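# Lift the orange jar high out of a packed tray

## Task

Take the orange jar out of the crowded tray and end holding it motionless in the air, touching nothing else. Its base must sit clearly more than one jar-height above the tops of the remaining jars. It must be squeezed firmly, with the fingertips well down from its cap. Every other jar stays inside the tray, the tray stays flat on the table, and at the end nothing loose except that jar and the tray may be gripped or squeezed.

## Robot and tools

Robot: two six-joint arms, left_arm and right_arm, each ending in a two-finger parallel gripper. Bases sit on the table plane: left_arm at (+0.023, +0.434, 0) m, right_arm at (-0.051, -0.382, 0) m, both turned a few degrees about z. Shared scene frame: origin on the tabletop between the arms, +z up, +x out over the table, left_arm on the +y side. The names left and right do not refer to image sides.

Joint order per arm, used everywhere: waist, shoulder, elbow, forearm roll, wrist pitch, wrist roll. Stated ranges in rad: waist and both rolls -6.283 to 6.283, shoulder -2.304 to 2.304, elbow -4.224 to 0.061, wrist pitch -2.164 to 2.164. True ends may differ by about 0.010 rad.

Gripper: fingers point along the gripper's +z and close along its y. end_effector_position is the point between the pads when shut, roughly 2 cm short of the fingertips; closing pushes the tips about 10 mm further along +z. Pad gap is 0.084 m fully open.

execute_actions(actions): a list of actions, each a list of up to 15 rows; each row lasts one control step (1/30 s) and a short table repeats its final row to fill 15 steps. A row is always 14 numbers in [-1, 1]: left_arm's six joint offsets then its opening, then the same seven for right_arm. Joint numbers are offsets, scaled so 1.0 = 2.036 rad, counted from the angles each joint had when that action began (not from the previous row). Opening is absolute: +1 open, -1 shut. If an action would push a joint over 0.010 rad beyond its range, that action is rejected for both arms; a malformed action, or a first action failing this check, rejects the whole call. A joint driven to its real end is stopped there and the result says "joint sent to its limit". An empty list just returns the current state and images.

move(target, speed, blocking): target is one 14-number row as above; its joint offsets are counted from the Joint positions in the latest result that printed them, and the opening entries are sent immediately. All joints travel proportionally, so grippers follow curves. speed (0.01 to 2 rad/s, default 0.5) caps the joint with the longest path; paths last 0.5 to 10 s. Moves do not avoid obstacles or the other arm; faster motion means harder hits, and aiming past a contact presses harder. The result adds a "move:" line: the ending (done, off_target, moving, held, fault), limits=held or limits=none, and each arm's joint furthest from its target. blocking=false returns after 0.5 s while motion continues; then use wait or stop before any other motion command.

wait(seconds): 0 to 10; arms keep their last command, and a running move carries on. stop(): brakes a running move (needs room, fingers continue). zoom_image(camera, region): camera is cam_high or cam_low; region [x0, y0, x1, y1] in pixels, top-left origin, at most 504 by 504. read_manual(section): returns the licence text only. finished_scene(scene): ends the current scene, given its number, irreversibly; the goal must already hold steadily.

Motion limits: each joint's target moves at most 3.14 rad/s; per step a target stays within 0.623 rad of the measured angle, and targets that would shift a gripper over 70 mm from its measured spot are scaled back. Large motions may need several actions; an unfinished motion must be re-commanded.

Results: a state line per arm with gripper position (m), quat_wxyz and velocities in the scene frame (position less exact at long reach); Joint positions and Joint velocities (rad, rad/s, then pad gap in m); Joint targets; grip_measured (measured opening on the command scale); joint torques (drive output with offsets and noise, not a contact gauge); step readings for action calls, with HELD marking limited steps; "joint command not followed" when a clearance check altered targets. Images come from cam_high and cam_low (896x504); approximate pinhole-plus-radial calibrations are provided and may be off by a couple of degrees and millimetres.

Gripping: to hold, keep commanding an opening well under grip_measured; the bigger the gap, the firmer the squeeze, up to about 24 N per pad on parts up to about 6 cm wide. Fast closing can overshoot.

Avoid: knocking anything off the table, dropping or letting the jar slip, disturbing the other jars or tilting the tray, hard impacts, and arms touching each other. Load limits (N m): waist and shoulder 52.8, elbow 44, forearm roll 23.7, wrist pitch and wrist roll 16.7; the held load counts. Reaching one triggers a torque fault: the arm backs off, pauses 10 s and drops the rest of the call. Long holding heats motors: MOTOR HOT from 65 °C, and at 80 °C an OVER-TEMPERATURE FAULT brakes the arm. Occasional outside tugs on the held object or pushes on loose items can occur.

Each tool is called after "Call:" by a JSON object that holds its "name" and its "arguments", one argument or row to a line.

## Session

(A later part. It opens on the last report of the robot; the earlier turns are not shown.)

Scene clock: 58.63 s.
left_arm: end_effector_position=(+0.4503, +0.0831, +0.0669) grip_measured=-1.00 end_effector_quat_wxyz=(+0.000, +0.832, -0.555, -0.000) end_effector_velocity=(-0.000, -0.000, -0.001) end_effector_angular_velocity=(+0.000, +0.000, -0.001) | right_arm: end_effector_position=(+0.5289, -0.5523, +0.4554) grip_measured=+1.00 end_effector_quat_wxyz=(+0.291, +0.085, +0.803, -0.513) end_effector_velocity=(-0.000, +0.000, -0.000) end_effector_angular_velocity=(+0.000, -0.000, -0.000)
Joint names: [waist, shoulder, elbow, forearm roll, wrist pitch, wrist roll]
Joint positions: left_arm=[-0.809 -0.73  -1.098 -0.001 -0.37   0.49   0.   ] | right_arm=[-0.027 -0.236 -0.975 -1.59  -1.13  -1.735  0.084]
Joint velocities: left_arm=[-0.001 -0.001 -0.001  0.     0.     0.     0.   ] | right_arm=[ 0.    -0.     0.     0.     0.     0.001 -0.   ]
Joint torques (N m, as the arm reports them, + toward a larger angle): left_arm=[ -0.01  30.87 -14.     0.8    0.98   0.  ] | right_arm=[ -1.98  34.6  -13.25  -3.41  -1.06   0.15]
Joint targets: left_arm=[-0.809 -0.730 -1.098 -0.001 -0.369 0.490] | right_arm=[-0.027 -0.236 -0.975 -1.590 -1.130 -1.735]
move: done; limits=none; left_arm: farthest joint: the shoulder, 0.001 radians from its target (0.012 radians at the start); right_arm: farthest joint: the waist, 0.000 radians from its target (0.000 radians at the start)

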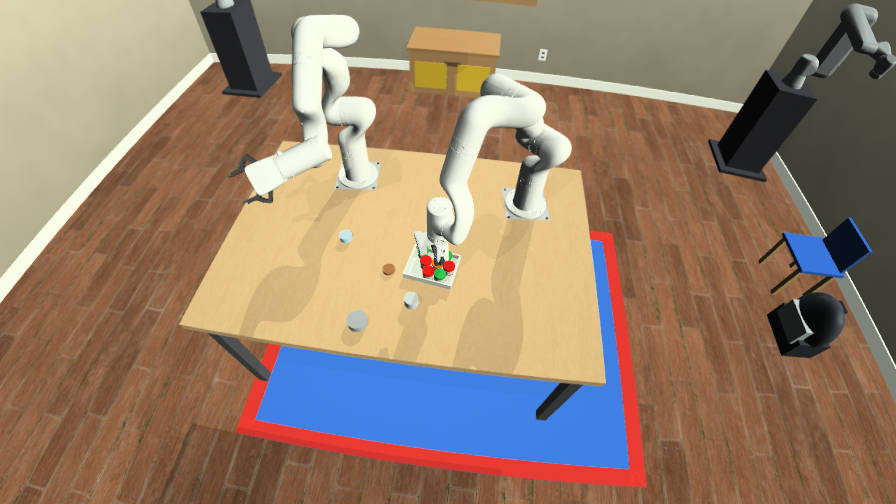

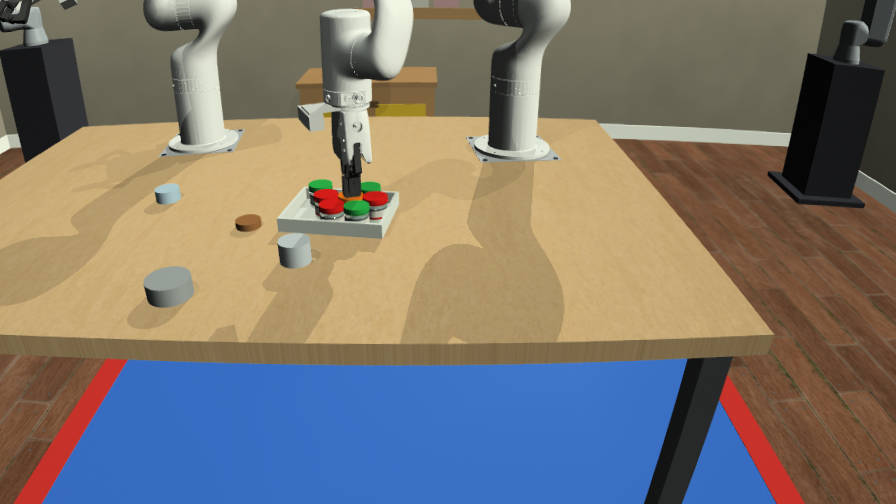

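Call:
{"name": "move", "arguments": {
  "target": [0,-0.0006,0,0,0.0005,0,-1,0,0,0,0,0,0,1],
  "speed": 0.01
}}

Call:
{"name": "move", "arguments": {
  "target": [-0.0175,0.0081,0.0155,0,0.0073,-0.0175,-1,0,0,0,0,0,0,1],
  "speed": 0.02
}}

Call:
{"name": "move", "arguments": {
  "target": [0,0.003,0.0004,0,-0.0026,0,-1,0,0,0,0,0,0,1],
  "speed": 0.02
}}

Call:
{"name": "move", "arguments": {
  "target": [-0.004,0.0018,0.0035,0,0.0017,-0.004,0.3,0,0,0,0,0,0,1],
  "speed": 0.02
}}

Call:
{"name": "zoom_image", "arguments": {
  "camera": "cam_high",
  "region": [405, 235, 465, 290]
}}

Call:
{"name": "zoom_image", "arguments": {
  "camera": "cam_low",
  "region": [300, 155, 400, 235]
}}

Scene clock: 67.13 s.
left_arm: end_effector_position=(+0.4504, +0.0831, +0.0665) grip_measured=-1.00 end_effector_quat_wxyz=(+0.000, +0.832, -0.555, -0.000) end_effector_velocity=(+0.000, +0.000, -0.000) end_effector_angular_velocity=(-0.000, -0.000, +0.000) | right_arm: end_effector_position=(+0.5289, -0.5523, +0.4554) grip_measured=+1.00 end_effector_quat_wxyz=(+0.291, +0.085, +0.803, -0.513) end_effector_velocity=(-0.000, -0.000, -0.000) end_effector_angular_velocity=(-0.001, +0.001, +0.000)
Joint names: [waist, shoulder, elbow, forearm roll, wrist pitch, wrist roll]
Joint positions: left_arm=[-0.809 -0.731 -1.099 -0.001 -0.369  0.49   0.   ] | right_arm=[-0.027 -0.236 -0.975 -1.59  -1.13  -1.735  0.084]
Joint velocities: left_arm=[ 0.    -0.    -0.    -0.     0.001  0.     0.   ] | right_arm=[-0.     0.     0.     0.    -0.    -0.001  0.   ]
Joint torques (N m, as the arm reports them, + toward a larger angle): left_arm=[ 0.04 18.02 -7.63 -0.15  2.2  -0.06] | right_arm=[ -2.25  34.19 -13.12  -3.26  -1.03   0.28]
Joint targets: left_arm=[-0.809 -0.731 -1.098 -0.001 -0.369 0.490] | right_arm=[-0.027 -0.236 -0.975 -1.590 -1.130 -1.735]
move: done; limits=none; left_arm: farthest joint: the shoulder, 0.001 radians from its target (0.001 radians at the start); right_arm: farthest joint: the waist, 0.000 radians from its target (0.000 radians at the start)

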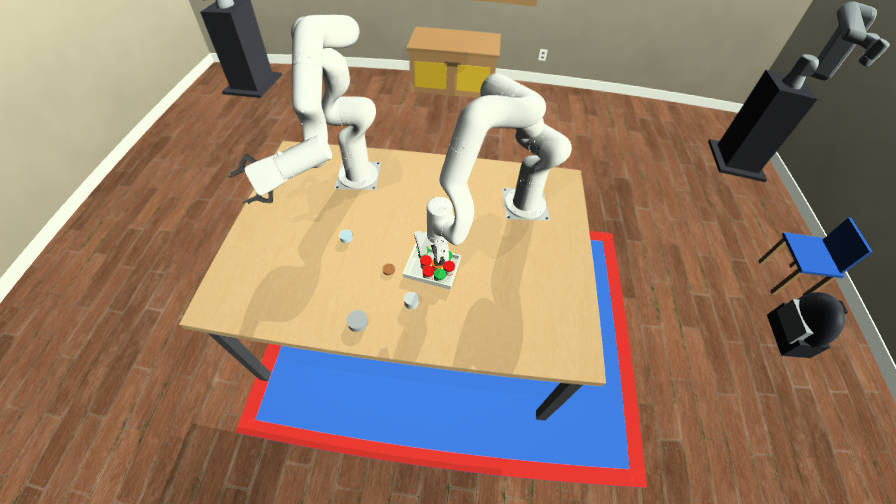

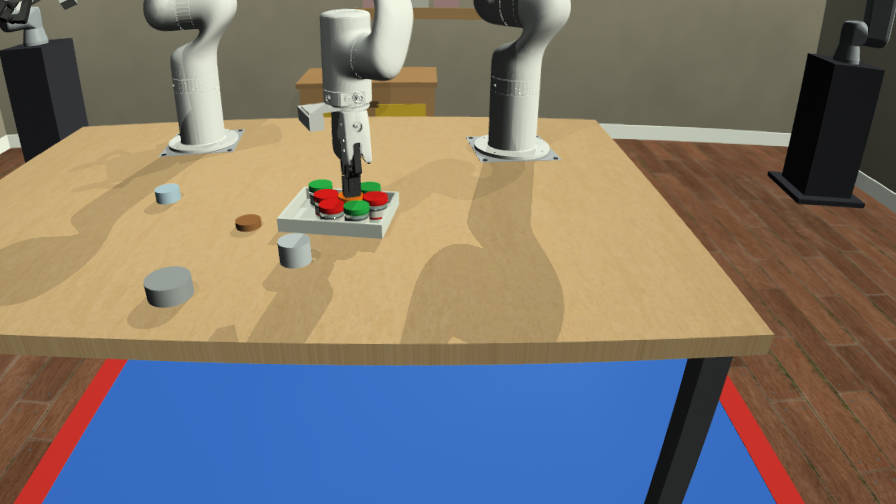

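Scene clock: 69.17 s.
left_arm: end_effector_position=(+0.4303, +0.0748, +0.0664) grip_measured=-1.00 end_effector_quat_wxyz=(+0.000, +0.832, -0.555, -0.000) end_effector_velocity=(-0.001, -0.000, +0.000) end_effector_angular_velocity=(-0.001, -0.001, +0.002) | right_arm: end_effector_position=(+0.5289, -0.5523, +0.4554) grip_measured=+1.00 end_effector_quat_wxyz=(+0.291, +0.085, +0.803, -0.513) end_effector_velocity=(+0.000, -0.000, -0.000) end_effector_angular_velocity=(-0.000, -0.000, -0.000)
Joint names: [waist, shoulder, elbow, forearm roll, wrist pitch, wrist roll]
Joint positions: left_arm=[-0.845 -0.714 -1.067 -0.    -0.354  0.454  0.   ] | right_arm=[-0.027 -0.236 -0.975 -1.59  -1.13  -1.735  0.084]
Joint velocities: left_arm=[-0.001  0.001  0.002 -0.001  0.002 -0.003  0.   ] | right_arm=[-0. -0. -0.  0. -0.  0.  0.]
Joint torques (N m, as the arm reports them, + toward a larger angle): left_arm=[-4.65 16.27 -1.14 -0.42 -1.21 -0.13] | right_arm=[ -2.28  34.9  -13.79  -2.99  -0.95   0.23]
Joint targets: left_arm=[-0.845 -0.714 -1.067 -0.001 -0.354 0.454] | right_arm=[-0.027 -0.236 -0.975 -1.590 -1.130 -1.735]
move: done; limits=none; left_arm: farthest joint: the forearm roll, 0.001 radians from its target (0.000 radians at the start); right_arm: farthest joint: the waist, 0.000 radians from its target (0.000 radians at the start)

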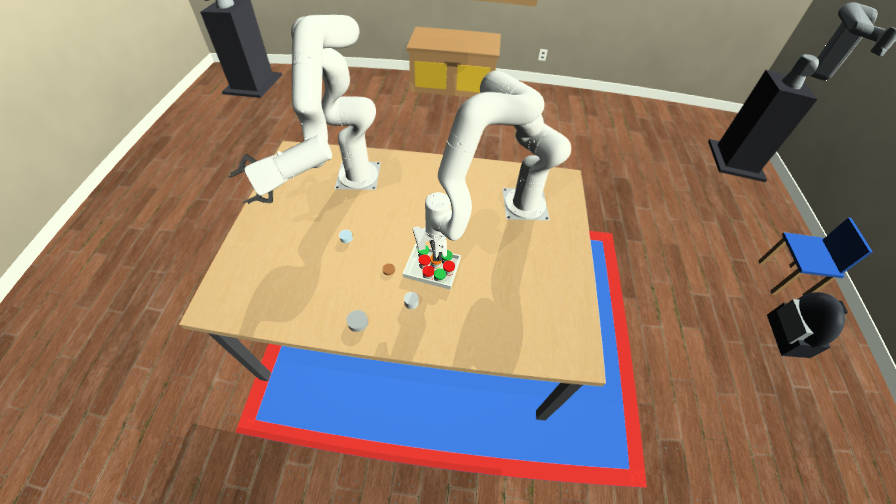

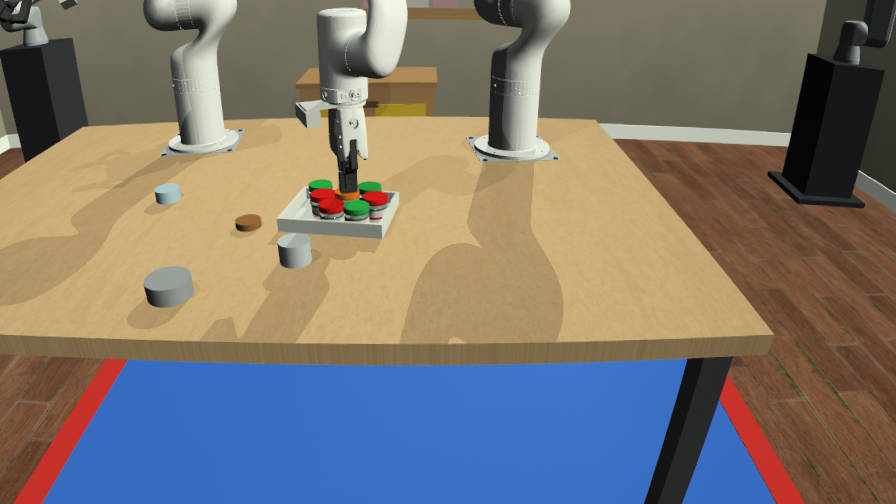

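Scene clock: 69.93 s.
left_arm: end_effector_position=(+0.4300, +0.0751, +0.0692) grip_measured=-1.00 end_effector_quat_wxyz=(-0.000, +0.832, -0.555, -0.001) end_effector_velocity=(+0.002, -0.002, +0.002) end_effector_angular_velocity=(-0.005, -0.006, -0.001) | right_arm: end_effector_position=(+0.5289, -0.5523, +0.4554) grip_measured=+1.00 end_effector_quat_wxyz=(+0.291, +0.085, +0.803, -0.513) end_effector_velocity=(-0.000, -0.000, +0.000) end_effector_angular_velocity=(-0.000, -0.001, -0.001)
Joint names: [waist, shoulder, elbow, forearm roll, wrist pitch, wrist roll]
Joint positions: left_arm=[-0.845 -0.708 -1.066 -0.001 -0.36   0.454  0.   ] | right_arm=[-0.027 -0.236 -0.975 -1.59  -1.13  -1.735  0.084]
Joint velocities: left_arm=[-0.     0.003 -0.003  0.     0.002  0.001  0.   ] | right_arm=[ 0.     0.    -0.    -0.    -0.001  0.001  0.   ]
Joint torques (N m, as the arm reports them, + toward a larger angle): left_arm=[  0.62  29.32 -13.5    0.54   0.32  -0.19] | right_arm=[ -0.77  34.64 -13.75  -3.47  -0.95   0.15]
Joint targets: left_arm=[-0.845 -0.708 -1.067 -0.000 -0.359 0.454] | right_arm=[-0.027 -0.236 -0.975 -1.590 -1.130 -1.735]
move: done; limits=none; left_arm: farthest joint: the shoulder, 0.001 radians from its target (0.006 radians at the start); right_arm: farthest joint: the waist, 0.000 radians from its target (0.000 radians at the start)

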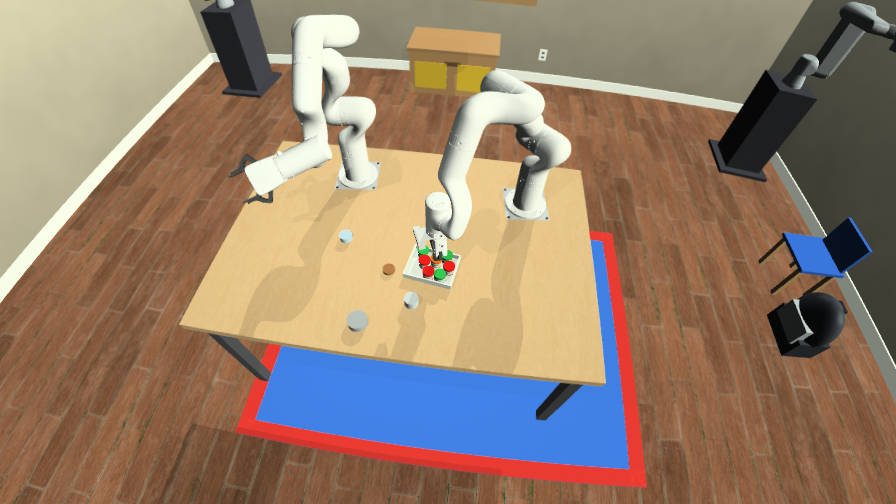

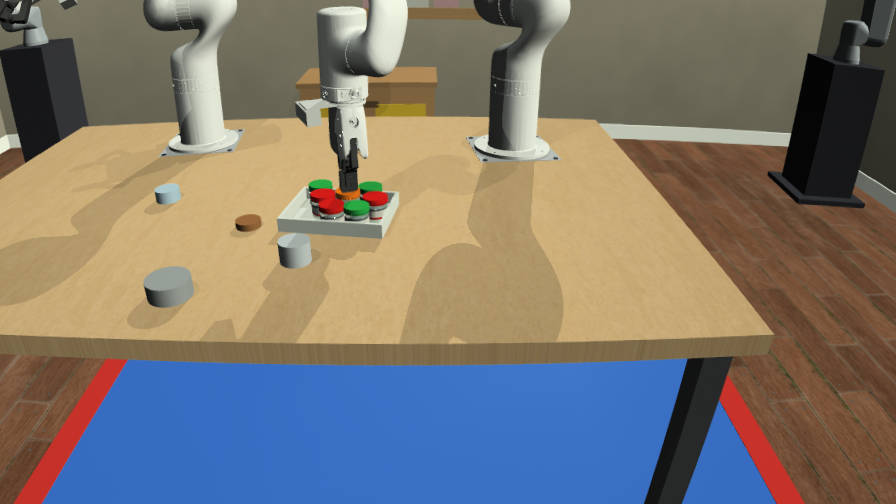

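Scene clock: 70.63 s.
left_arm: end_effector_position=(+0.4255, +0.0733, +0.0691) grip_measured=+0.29 end_effector_quat_wxyz=(-0.000, +0.832, -0.555, -0.001) end_effector_velocity=(-0.001, -0.001, +0.000) end_effector_angular_velocity=(-0.000, -0.001, -0.001) | right_arm: end_effector_position=(+0.5289, -0.5523, +0.4554) grip_measured=+1.00 end_effector_quat_wxyz=(+0.291, +0.085, +0.803, -0.513) end_effector_velocity=(-0.000, +0.000, -0.000) end_effector_angular_velocity=(+0.001, +0.000, +0.000)
Joint names: [waist, shoulder, elbow, forearm roll, wrist pitch, wrist roll]
Joint positions: left_arm=[-0.853 -0.705 -1.059 -0.001 -0.356  0.446  0.056] | right_arm=[-0.027 -0.236 -0.975 -1.59  -1.13  -1.735  0.084]
Joint velocities: left_arm=[-0.003  0.002  0.002  0.     0.001 -0.003 -0.   ] | right_arm=[-0.    -0.     0.    -0.     0.001  0.     0.   ]
Joint torques (N m, as the arm reports them, + toward a larger angle): left_arm=[  0.38  33.91 -14.38   1.09   0.34  -0.11] | right_arm=[ -2.02  34.33 -12.94  -3.56  -0.91   0.14]
Joint targets: left_arm=[-0.853 -0.705 -1.059 -0.001 -0.356 0.446] | right_arm=[-0.027 -0.236 -0.975 -1.590 -1.130 -1.735]
move: done; limits=none; left_arm: farthest joint: the waist, 0.001 radians from its target (0.009 radians at the start); right_arm: farthest joint: the waist, 0.000 radians from its target (0.000 radians at the start)

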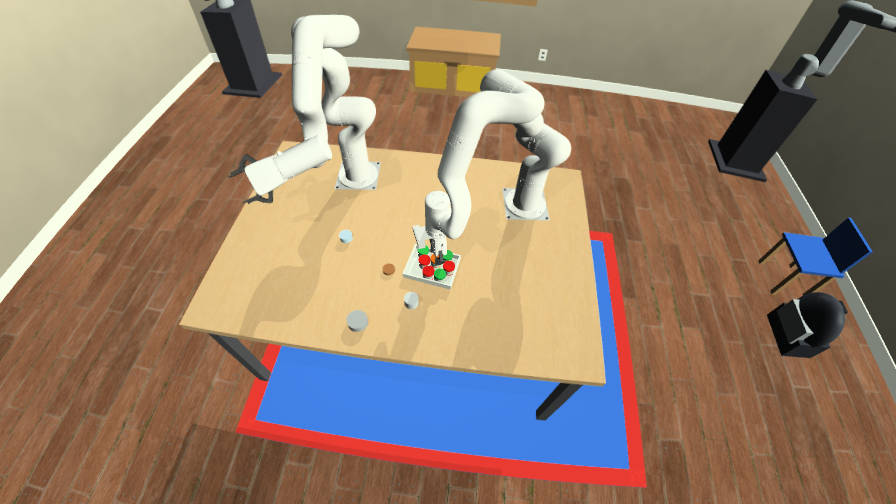

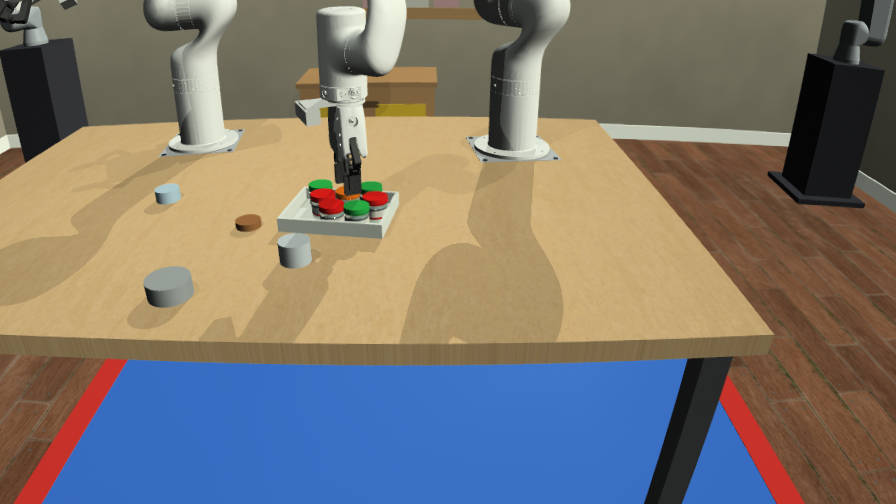

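Region (405, 235, 465, 290) of cam_high's 896x504 image, scaled by 8.400, with more detail than that image has; it fills the top 462 rows of this view, and the rest is white.

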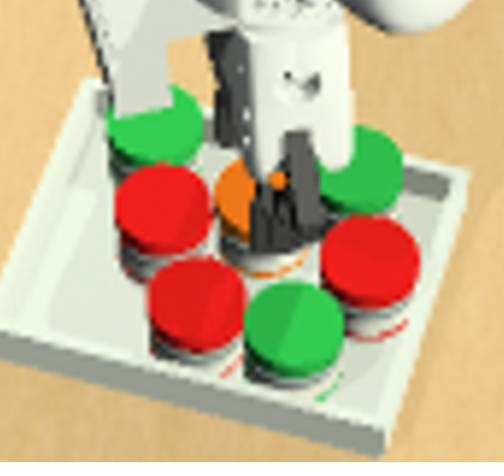

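Region (300, 155, 400, 235) of cam_low's 896x504 image, scaled by 5.040, with more detail than that image has; it fills the top 403 rows of this view, and the rest is white.

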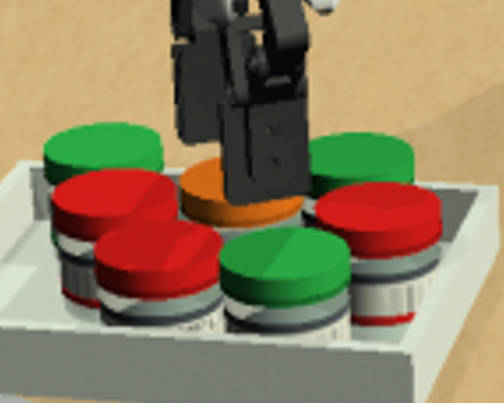

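Call:
{"name": "move", "arguments": {
  "target": [0,-0.0012,-0.0023,0,-0.0002,0.07,0.3,0,0,0,0,0,0,1],
  "speed": 0.25
}}

Call:
{"name": "move", "arguments": {
  "target": [0,-0.0099,-0.0016,0,0.0083,0,0.3,0,0,0,0,0,0,1],
  "speed": 0.015
}}

Call:
{"name": "zoom_image", "arguments": {
  "camera": "cam_high",
  "region": [405, 235, 465, 290]
}}

Call:
{"name": "zoom_image", "arguments": {
  "camera": "cam_low",
  "region": [300, 155, 400, 235]
}}

Scene clock: 78.27 s.
left_arm: end_effector_position=(+0.4269, +0.0720, +0.0691) grip_measured=+0.29 end_effector_quat_wxyz=(+0.000, +0.791, -0.612, -0.000) end_effector_velocity=(+0.000, +0.000, +0.000) end_effector_angular_velocity=(+0.000, -0.000, -0.003) | right_arm: end_effector_position=(+0.5289, -0.5523, +0.4554) grip_measured=+1.00 end_effector_quat_wxyz=(+0.291, +0.085, +0.803, -0.513) end_effector_velocity=(-0.000, +0.000, +0.000) end_effector_angular_velocity=(+0.001, -0.002, -0.001)
Joint names: [waist, shoulder, elbow, forearm roll, wrist pitch, wrist roll]
Joint positions: left_arm=[-0.853 -0.707 -1.064 -0.001 -0.357  0.589  0.056] | right_arm=[-0.027 -0.236 -0.975 -1.59  -1.13  -1.735  0.084]
Joint velocities: left_arm=[ 0.001  0.    -0.     0.001 -0.     0.003 -0.   ] | right_arm=[ 0.     0.    -0.     0.    -0.     0.002  0.   ]
Joint torques (N m, as the arm reports them, + toward a larger angle): left_arm=[  0.02  31.36 -13.6    1.08   0.42  -0.26] | right_arm=[ -1.97  34.92 -13.28  -2.84  -0.99   0.18]
Joint targets: left_arm=[-0.853 -0.707 -1.064 -0.001 -0.357 0.589] | right_arm=[-0.027 -0.236 -0.975 -1.590 -1.130 -1.735]
move: done; limits=none; left_arm: farthest joint: the waist, 0.000 radians from its target (0.000 radians at the start); right_arm: farthest joint: the waist, 0.000 radians from its target (0.000 radians at the start)

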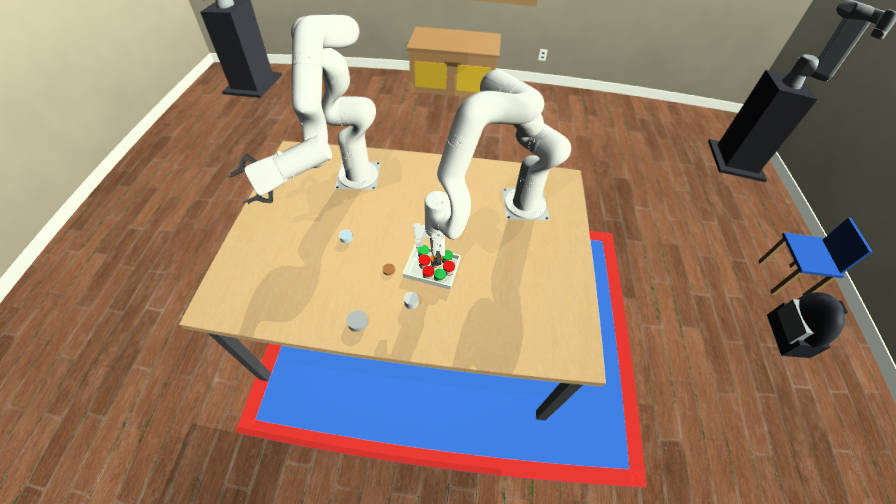

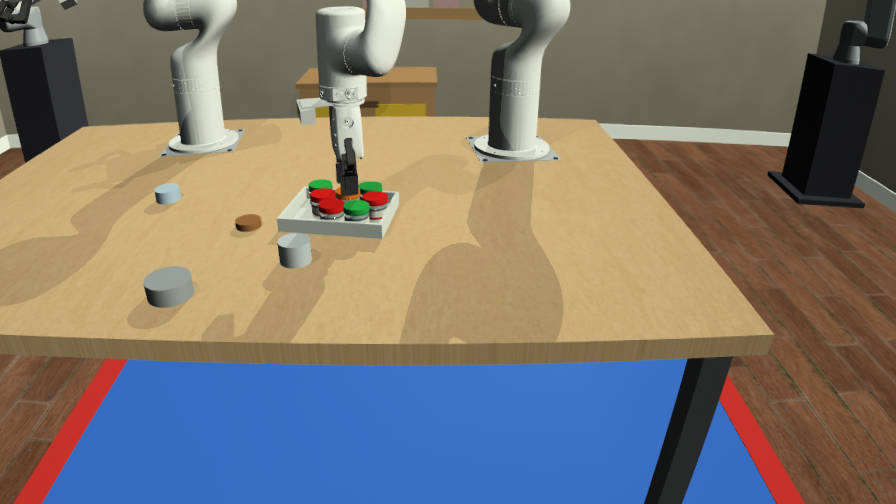

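Scene clock: 79.83 s.
left_arm: end_effector_position=(+0.4269, +0.0720, +0.0592) grip_measured=+0.29 end_effector_quat_wxyz=(+0.000, +0.791, -0.612, -0.000) end_effector_velocity=(-0.001, -0.001, -0.001) end_effector_angular_velocity=(-0.000, +0.000, -0.002) | right_arm: end_effector_position=(+0.5289, -0.5523, +0.4554) grip_measured=+1.00 end_effector_quat_wxyz=(+0.291, +0.085, +0.803, -0.513) end_effector_velocity=(+0.000, +0.000, -0.000) end_effector_angular_velocity=(+0.001, -0.000, +0.001)
Joint names: [waist, shoulder, elbow, forearm roll, wrist pitch, wrist roll]
Joint positions: left_arm=[-0.853 -0.727 -1.067 -0.001 -0.34   0.589  0.056] | right_arm=[-0.027 -0.236 -0.975 -1.59  -1.13  -1.735  0.084]
Joint velocities: left_arm=[-0.002 -0.002 -0.    -0.001  0.002  0.001  0.   ] | right_arm=[-0.    -0.     0.     0.     0.001  0.     0.   ]
Joint torques (N m, as the arm reports them, + toward a larger angle): left_arm=[  1.62  30.39 -13.76   1.12   0.11  -0.08] | right_arm=[ -1.67  34.01 -13.36  -3.43  -0.99   0.11]
Joint targets: left_arm=[-0.853 -0.727 -1.067 -0.001 -0.340 0.589] | right_arm=[-0.027 -0.236 -0.975 -1.590 -1.130 -1.735]
move: done; limits=none; left_arm: farthest joint: the waist, 0.000 radians from its target (0.000 radians at the start); right_arm: farthest joint: the waist, 0.000 radians from its target (0.000 radians at the start)

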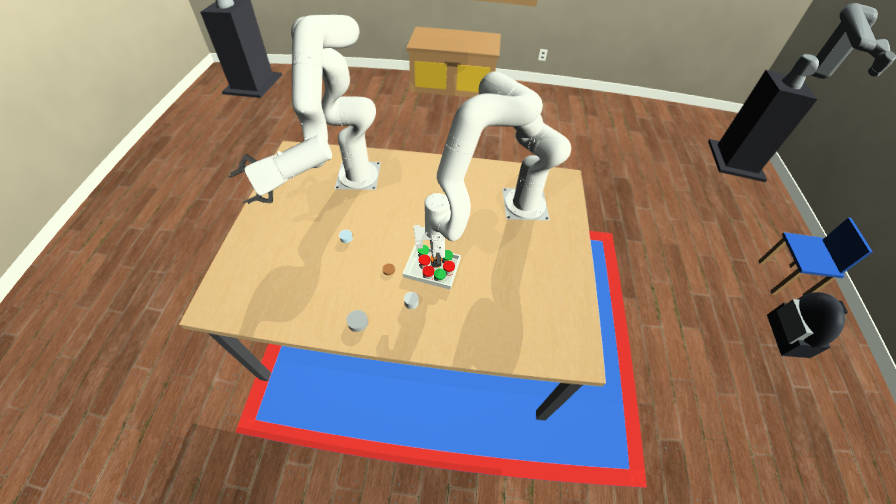

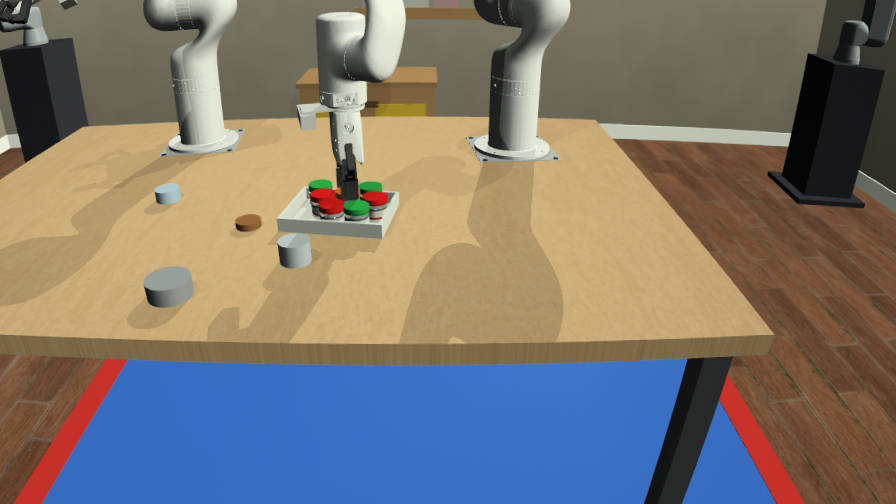

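Region (405, 235, 465, 290) of cam_high's 896x504 image, scaled by 8.400, with more detail than that image has; it fills the top 462 rows of this view, and the rest is white.

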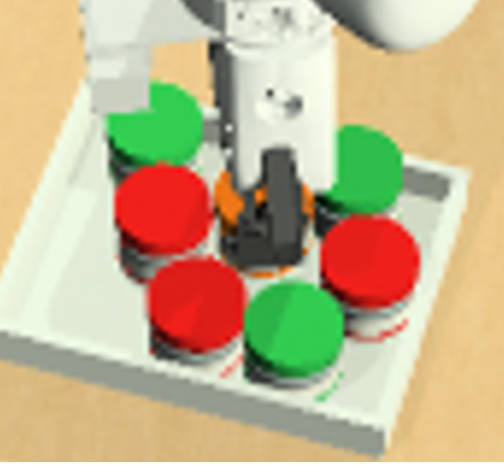

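Region (300, 155, 400, 235) of cam_low's 896x504 image, scaled by 5.040, with more detail than that image has; it fills the top 403 rows of this view, and the rest is white.

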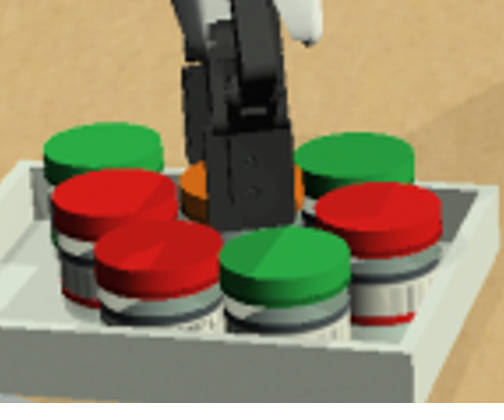

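Call:
{"name": "move", "arguments": {
  "target": [0,0,0,0,0,-0.02,0.19,0,0,0,0,0,0,1],
  "speed": 0.1
}}

Call:
{"name": "move", "arguments": {
  "target": [0,-0.0253,-0.0052,0,0.0201,0,0.19,0,0,0,0,0,0,1],
  "speed": 0.025
}}

Call:
{"name": "zoom_image", "arguments": {
  "camera": "cam_low",
  "region": [300, 155, 400, 235]
}}

Scene clock: 84.87 s.
left_arm: end_effector_position=(+0.4269, +0.0720, +0.0592) grip_measured=+0.18 end_effector_quat_wxyz=(+0.000, +0.803, -0.596, -0.000) end_effector_velocity=(-0.001, -0.001, +0.000) end_effector_angular_velocity=(-0.000, +0.000, +0.003) | right_arm: end_effector_position=(+0.5289, -0.5523, +0.4554) grip_measured=+1.00 end_effector_quat_wxyz=(+0.291, +0.085, +0.803, -0.513) end_effector_velocity=(+0.000, +0.000, -0.000) end_effector_angular_velocity=(+0.000, +0.001, +0.000)
Joint names: [waist, shoulder, elbow, forearm roll, wrist pitch, wrist roll]
Joint positions: left_arm=[-0.853 -0.727 -1.067 -0.001 -0.34   0.548  0.052] | right_arm=[-0.027 -0.236 -0.975 -1.59  -1.13  -1.735  0.084]
Joint velocities: left_arm=[-0.001  0.     0.    -0.002 -0.    -0.003 -0.   ] | right_arm=[ 0. -0.  0.  0.  0. -0. -0.]
Joint torques (N m, as the arm reports them, + toward a larger angle): left_arm=[  0.28  31.69 -13.45   0.96   0.44  -0.17] | right_arm=[ -0.99  34.5  -13.55  -3.57  -0.91   0.16]
Joint targets: left_arm=[-0.853 -0.727 -1.067 -0.001 -0.340 0.548] | right_arm=[-0.027 -0.236 -0.975 -1.590 -1.130 -1.735]
move: done; limits=none; left_arm: farthest joint: the waist, 0.000 radians from its target (0.000 radians at the start); right_arm: farthest joint: the waist, 0.000 radians from its target (0.000 radians at the start)

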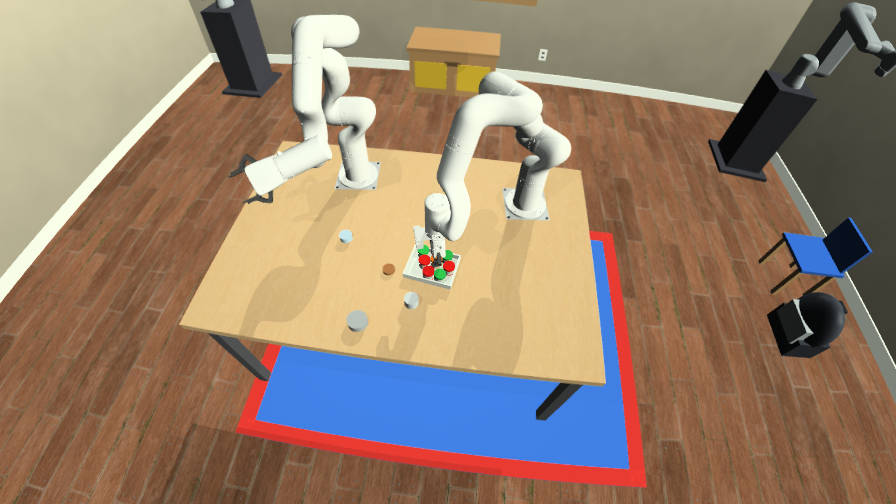

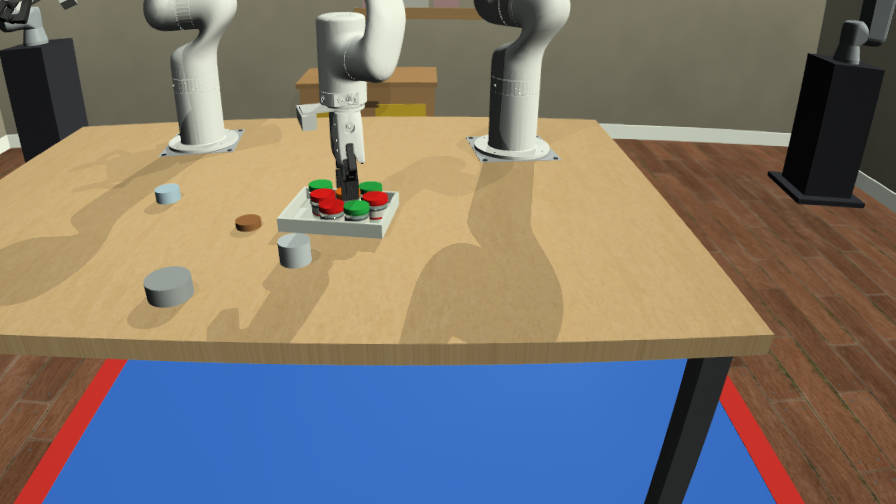

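Scene clock: 87.20 s.
left_arm: end_effector_position=(+0.4270, +0.0720, +0.0343) grip_measured=+0.18 end_effector_quat_wxyz=(+0.000, +0.803, -0.596, -0.000) end_effector_velocity=(+0.000, +0.000, -0.001) end_effector_angular_velocity=(-0.000, -0.000, +0.001) | right_arm: end_effector_position=(+0.5289, -0.5523, +0.4554) grip_measured=+1.00 end_effector_quat_wxyz=(+0.291, +0.085, +0.803, -0.513) end_effector_velocity=(-0.000, -0.000, -0.000) end_effector_angular_velocity=(-0.000, -0.000, -0.000)
Joint names: [waist, shoulder, elbow, forearm roll, wrist pitch, wrist roll]
Joint positions: left_arm=[-0.853 -0.778 -1.078 -0.001 -0.299  0.548  0.052] | right_arm=[-0.027 -0.236 -0.975 -1.59  -1.13  -1.735  0.084]
Joint velocities: left_arm=[ 0.001 -0.002 -0.001 -0.001  0.002  0.001 -0.   ] | right_arm=[-0. -0.  0. -0. -0.  0. -0.]
Joint torques (N m, as the arm reports them, + toward a larger angle): left_arm=[  1.58  32.42 -12.37   0.84   0.29  -0.18] | right_arm=[ -1.47  34.38 -12.98  -3.44  -0.89   0.12]
Joint targets: left_arm=[-0.853 -0.779 -1.078 -0.001 -0.299 0.548] | right_arm=[-0.027 -0.236 -0.975 -1.590 -1.130 -1.735]
move: done; limits=none; left_arm: farthest joint: the waist, 0.000 radians from its target (0.000 radians at the start); right_arm: farthest joint: the waist, 0.000 radians from its target (0.000 radians at the start)

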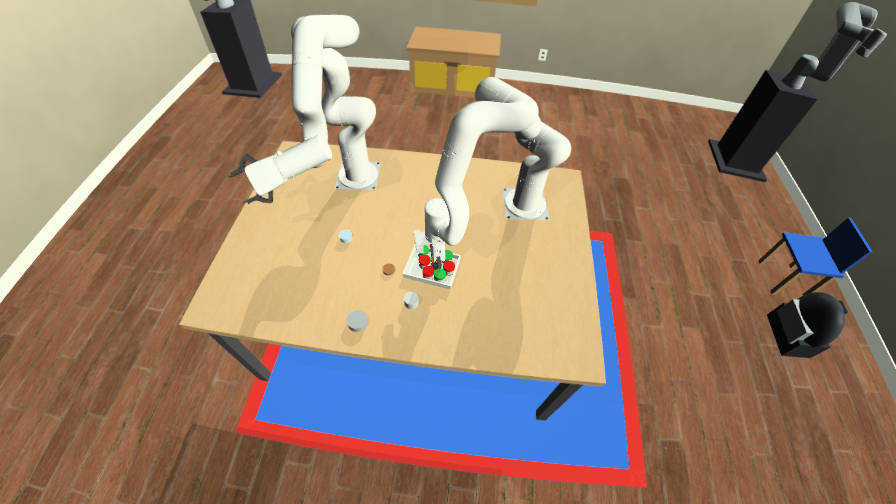

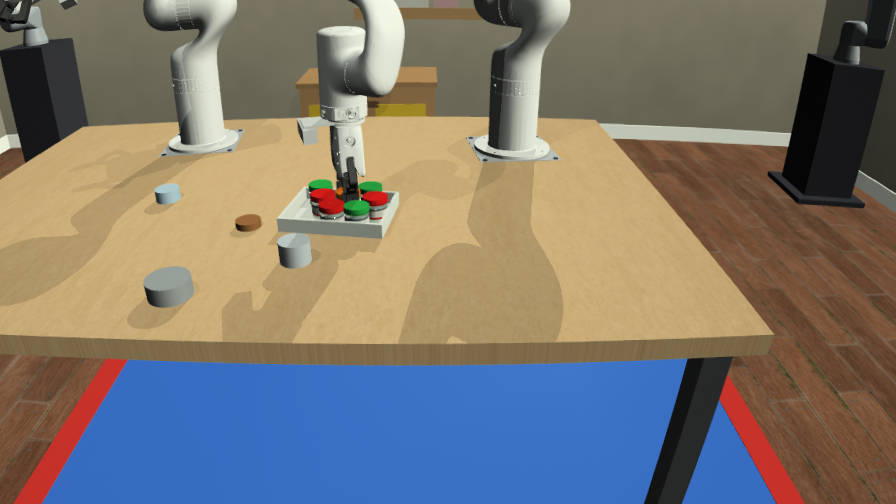

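Region (300, 155, 400, 235) of cam_low's 896x504 image, scaled by 5.040, with more detail than that image has; it fills the top 403 rows of this view, and the rest is white.

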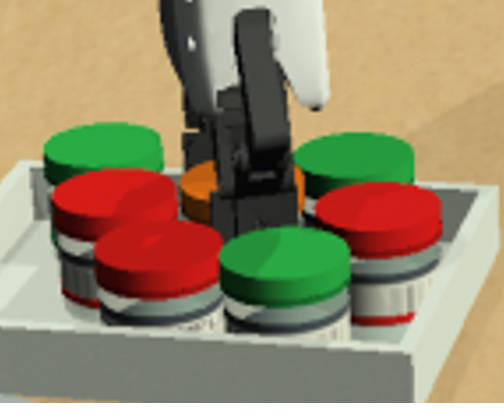

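Call:
{"name": "execute_actions", "arguments": {
  "actions": [
    [[0,0,0,0,0,0,0.12,0,0,0,0,0,0,1],[0,0,0,0,0,0,0.1,0,0,0,0,0,0,1],[0,0,0,0,0,0,0.08,0,0,0,0,0,0,1],[0,0,0,0,0,0,0.06,0,0,0,0,0,0,1],[0,0,0,0,0,0,0.04,0,0,0,0,0,0,1],[0,0,0,0,0,0,0.02,0,0,0,0,0,0,1],[0,0,0,0,0,0,0,0,0,0,0,0,0,1],[0,0,0,0,0,0,-0.03,0,0,0,0,0,0,1],[0,0,0,0,0,0,-0.06,0,0,0,0,0,0,1],[0,0,0,0,0,0,-0.1,0,0,0,0,0,0,1]],
    [[0,0,0,0,0,0,-1,0,0,0,0,0,0,1]]
  ]
}}

Call:
{"name": "move", "arguments": {
  "target": [0,0.18,0.032,0,-0.148,0,-1,0,0,0,0,0,0,1],
  "speed": 0.12
}}

Call:
{"name": "zoom_image", "arguments": {
  "camera": "cam_low",
  "region": [255, 50, 455, 255]
}}

Scene clock: 94.90 s.
left_arm: end_effector_position=(+0.4270, +0.0720, +0.0344) grip_measured=+0.02 end_effector_quat_wxyz=(+0.000, +0.803, -0.596, -0.000) end_effector_velocity=(+0.000, +0.000, +0.000) end_effector_angular_velocity=(-0.000, -0.000, +0.002) | right_arm: end_effector_position=(+0.5289, -0.5523, +0.4554) grip_measured=+1.00 end_effector_quat_wxyz=(+0.291, +0.085, +0.803, -0.513) end_effector_velocity=(-0.000, -0.000, +0.000) end_effector_angular_velocity=(-0.001, +0.000, -0.000)
Joint names: [waist, shoulder, elbow, forearm roll, wrist pitch, wrist roll]
Joint positions: left_arm=[-0.853 -0.778 -1.078 -0.001 -0.299  0.548  0.045] | right_arm=[-0.027 -0.236 -0.975 -1.59  -1.13  -1.735  0.084]
Joint velocities: left_arm=[ 0.001  0.     0.    -0.     0.    -0.001 -0.   ] | right_arm=[ 0.     0.    -0.    -0.    -0.001 -0.001 -0.   ]
Joint torques (N m, as the arm reports them, + toward a larger angle): left_arm=[  0.38  29.66 -12.43   0.55   0.84  -0.19] | right_arm=[ -2.36  35.21 -14.04  -3.19  -0.9    0.24]
Joint targets: left_arm=[-0.853 -0.778 -1.078 -0.001 -0.299 0.548] | right_arm=[-0.027 -0.236 -0.975 -1.590 -1.130 -1.735]
Step readings (joint positions; steps 1 to 15: 1st action; 16 to 30: 2nd action):
0: left_arm=[-0.853 -0.779 -1.078 -0.001 -0.299 0.548] | right_arm=[-0.027 -0.236 -0.975 -1.590 -1.130 -1.735]
1: left_arm=[-0.853 -0.779 -1.078 -0.001 -0.299 0.548] | right_arm=[-0.027 -0.236 -0.975 -1.590 -1.130 -1.735]
2: left_arm=[-0.853 -0.779 -1.078 -0.001 -0.299 0.548] | right_arm=[-0.027 -0.236 -0.975 -1.590 -1.130 -1.735]
4: left_arm=[-0.853 -0.779 -1.078 -0.001 -0.299 0.548] | right_arm=[-0.027 -0.236 -0.975 -1.590 -1.130 -1.735]
8: left_arm=[-0.853 -0.778 -1.078 -0.001 -0.300 0.548] | right_arm=[-0.027 -0.236 -0.975 -1.590 -1.130 -1.735]
15: left_arm=[-0.853 -0.778 -1.078 -0.001 -0.299 0.548] | right_arm=[-0.027 -0.236 -0.975 -1.590 -1.130 -1.735]
16: left_arm=[-0.853 -0.778 -1.078 -0.001 -0.299 0.548] | right_arm=[-0.027 -0.236 -0.975 -1.590 -1.130 -1.735]
17: left_arm=[-0.853 -0.778 -1.078 -0.001 -0.299 0.548] | right_arm=[-0.027 -0.236 -0.975 -1.590 -1.130 -1.735]
19: left_arm=[-0.853 -0.778 -1.078 -0.001 -0.299 0.548] | right_arm=[-0.027 -0.236 -0.975 -1.590 -1.130 -1.735]
23: left_arm=[-0.853 -0.778 -1.078 -0.001 -0.299 0.548] | right_arm=[-0.027 -0.236 -0.975 -1.590 -1.130 -1.735]
30: Joint positions above

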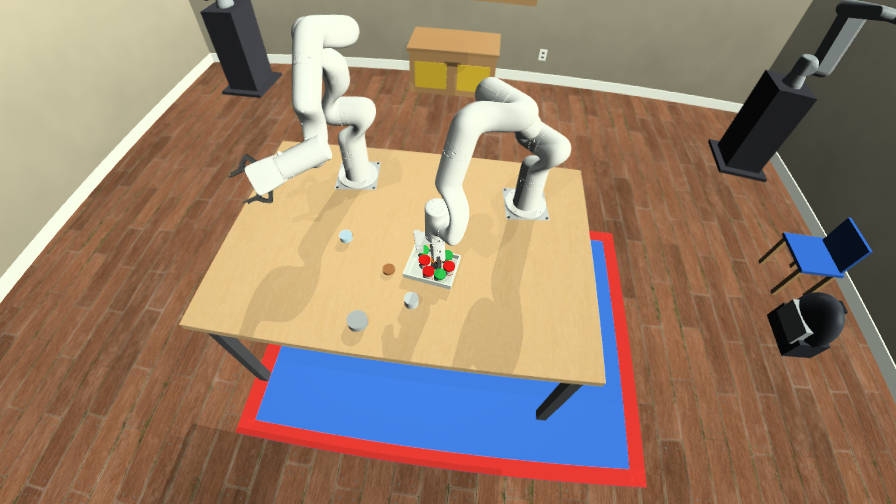

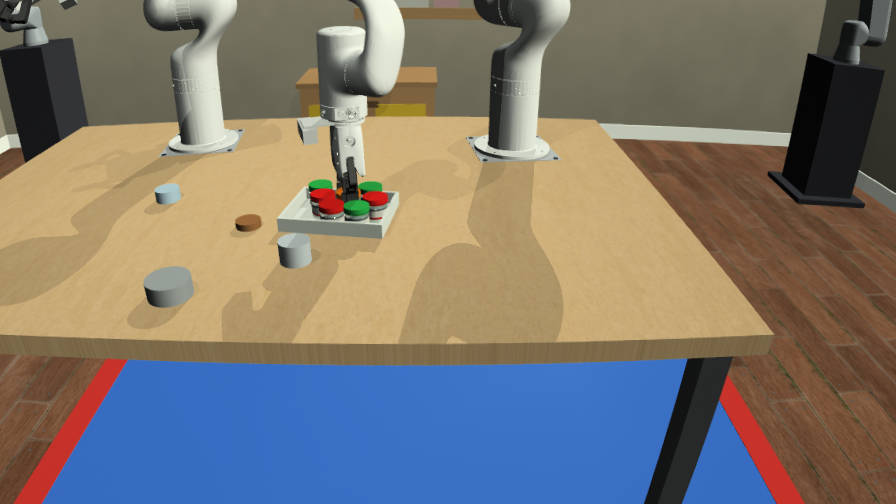

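Scene clock: 98.40 s.
left_arm: end_effector_position=(+0.4105, +0.0867, +0.2100) grip_measured=+0.02 end_effector_quat_wxyz=(+0.000, +0.803, -0.596, -0.000) end_effector_velocity=(+0.000, +0.000, +0.001) end_effector_angular_velocity=(-0.000, -0.000, +0.000) | right_arm: end_effector_position=(+0.5289, -0.5523, +0.4554) grip_measured=+1.00 end_effector_quat_wxyz=(+0.291, +0.085, +0.803, -0.513) end_effector_velocity=(-0.000, +0.000, -0.000) end_effector_angular_velocity=(+0.000, +0.000, +0.000)
Joint names: [waist, shoulder, elbow, forearm roll, wrist pitch, wrist roll]
Joint positions: left_arm=[-0.853 -0.412 -1.013 -0.001 -0.601  0.548  0.045] | right_arm=[-0.027 -0.236 -0.975 -1.59  -1.13  -1.735  0.084]
Joint velocities: left_arm=[ 0.     0.003  0.     0.    -0.002 -0.    -0.   ] | right_arm=[ 0.  0.  0. -0.  0. -0.  0.]
Joint torques (N m, as the arm reports them, + toward a larger angle): left_arm=[  1.05  23.97 -17.92   1.4    0.14  -0.11] | right_arm=[ -0.34  35.51 -13.25  -3.25  -1.11   0.17]
Joint targets: left_arm=[-0.853 -0.412 -1.013 -0.001 -0.601 0.548] | right_arm=[-0.027 -0.236 -0.975 -1.590 -1.130 -1.735]
move: done; limits=none; left_arm: farthest joint: the shoulder, 0.001 radians from its target (0.367 radians at the start); right_arm: farthest joint: the waist, 0.000 radians from its target (0.000 radians at the start)

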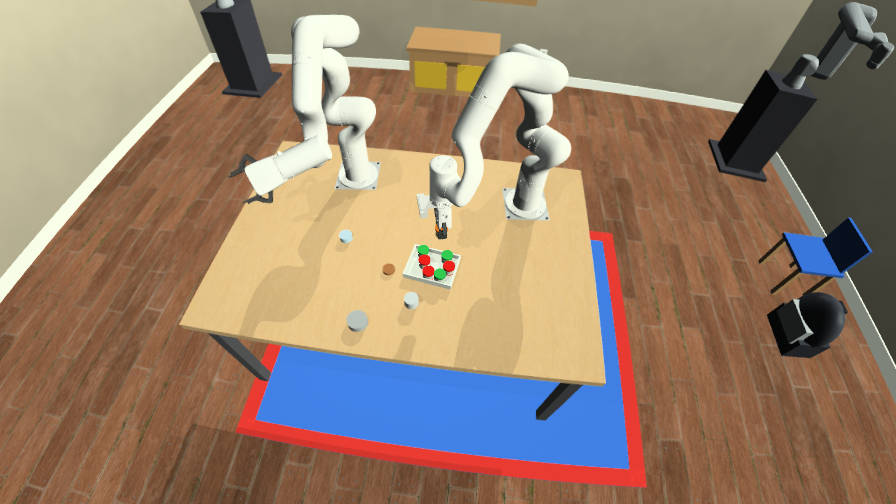

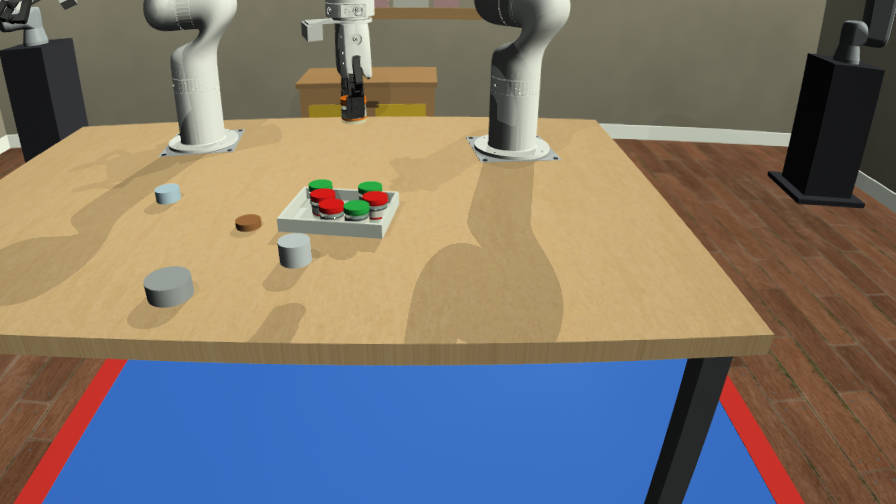

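Region (255, 50, 455, 255) of cam_low's 896x504 image, scaled by 2.459, with more detail than that image has; it fills the left 492 columns of this view, and the rest is white.

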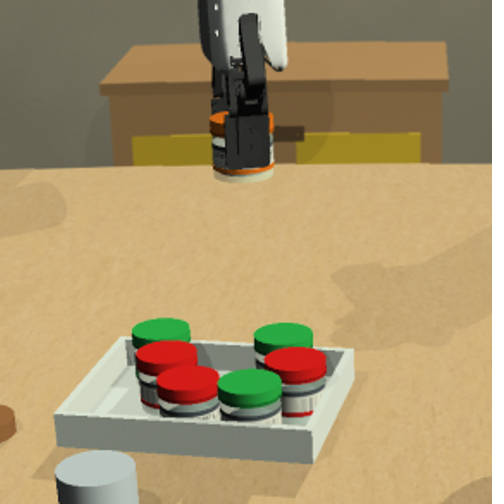

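Call:
{"name": "finished_scene", "arguments": {
  "scene": 2
}}

The scene is finished: the task was done.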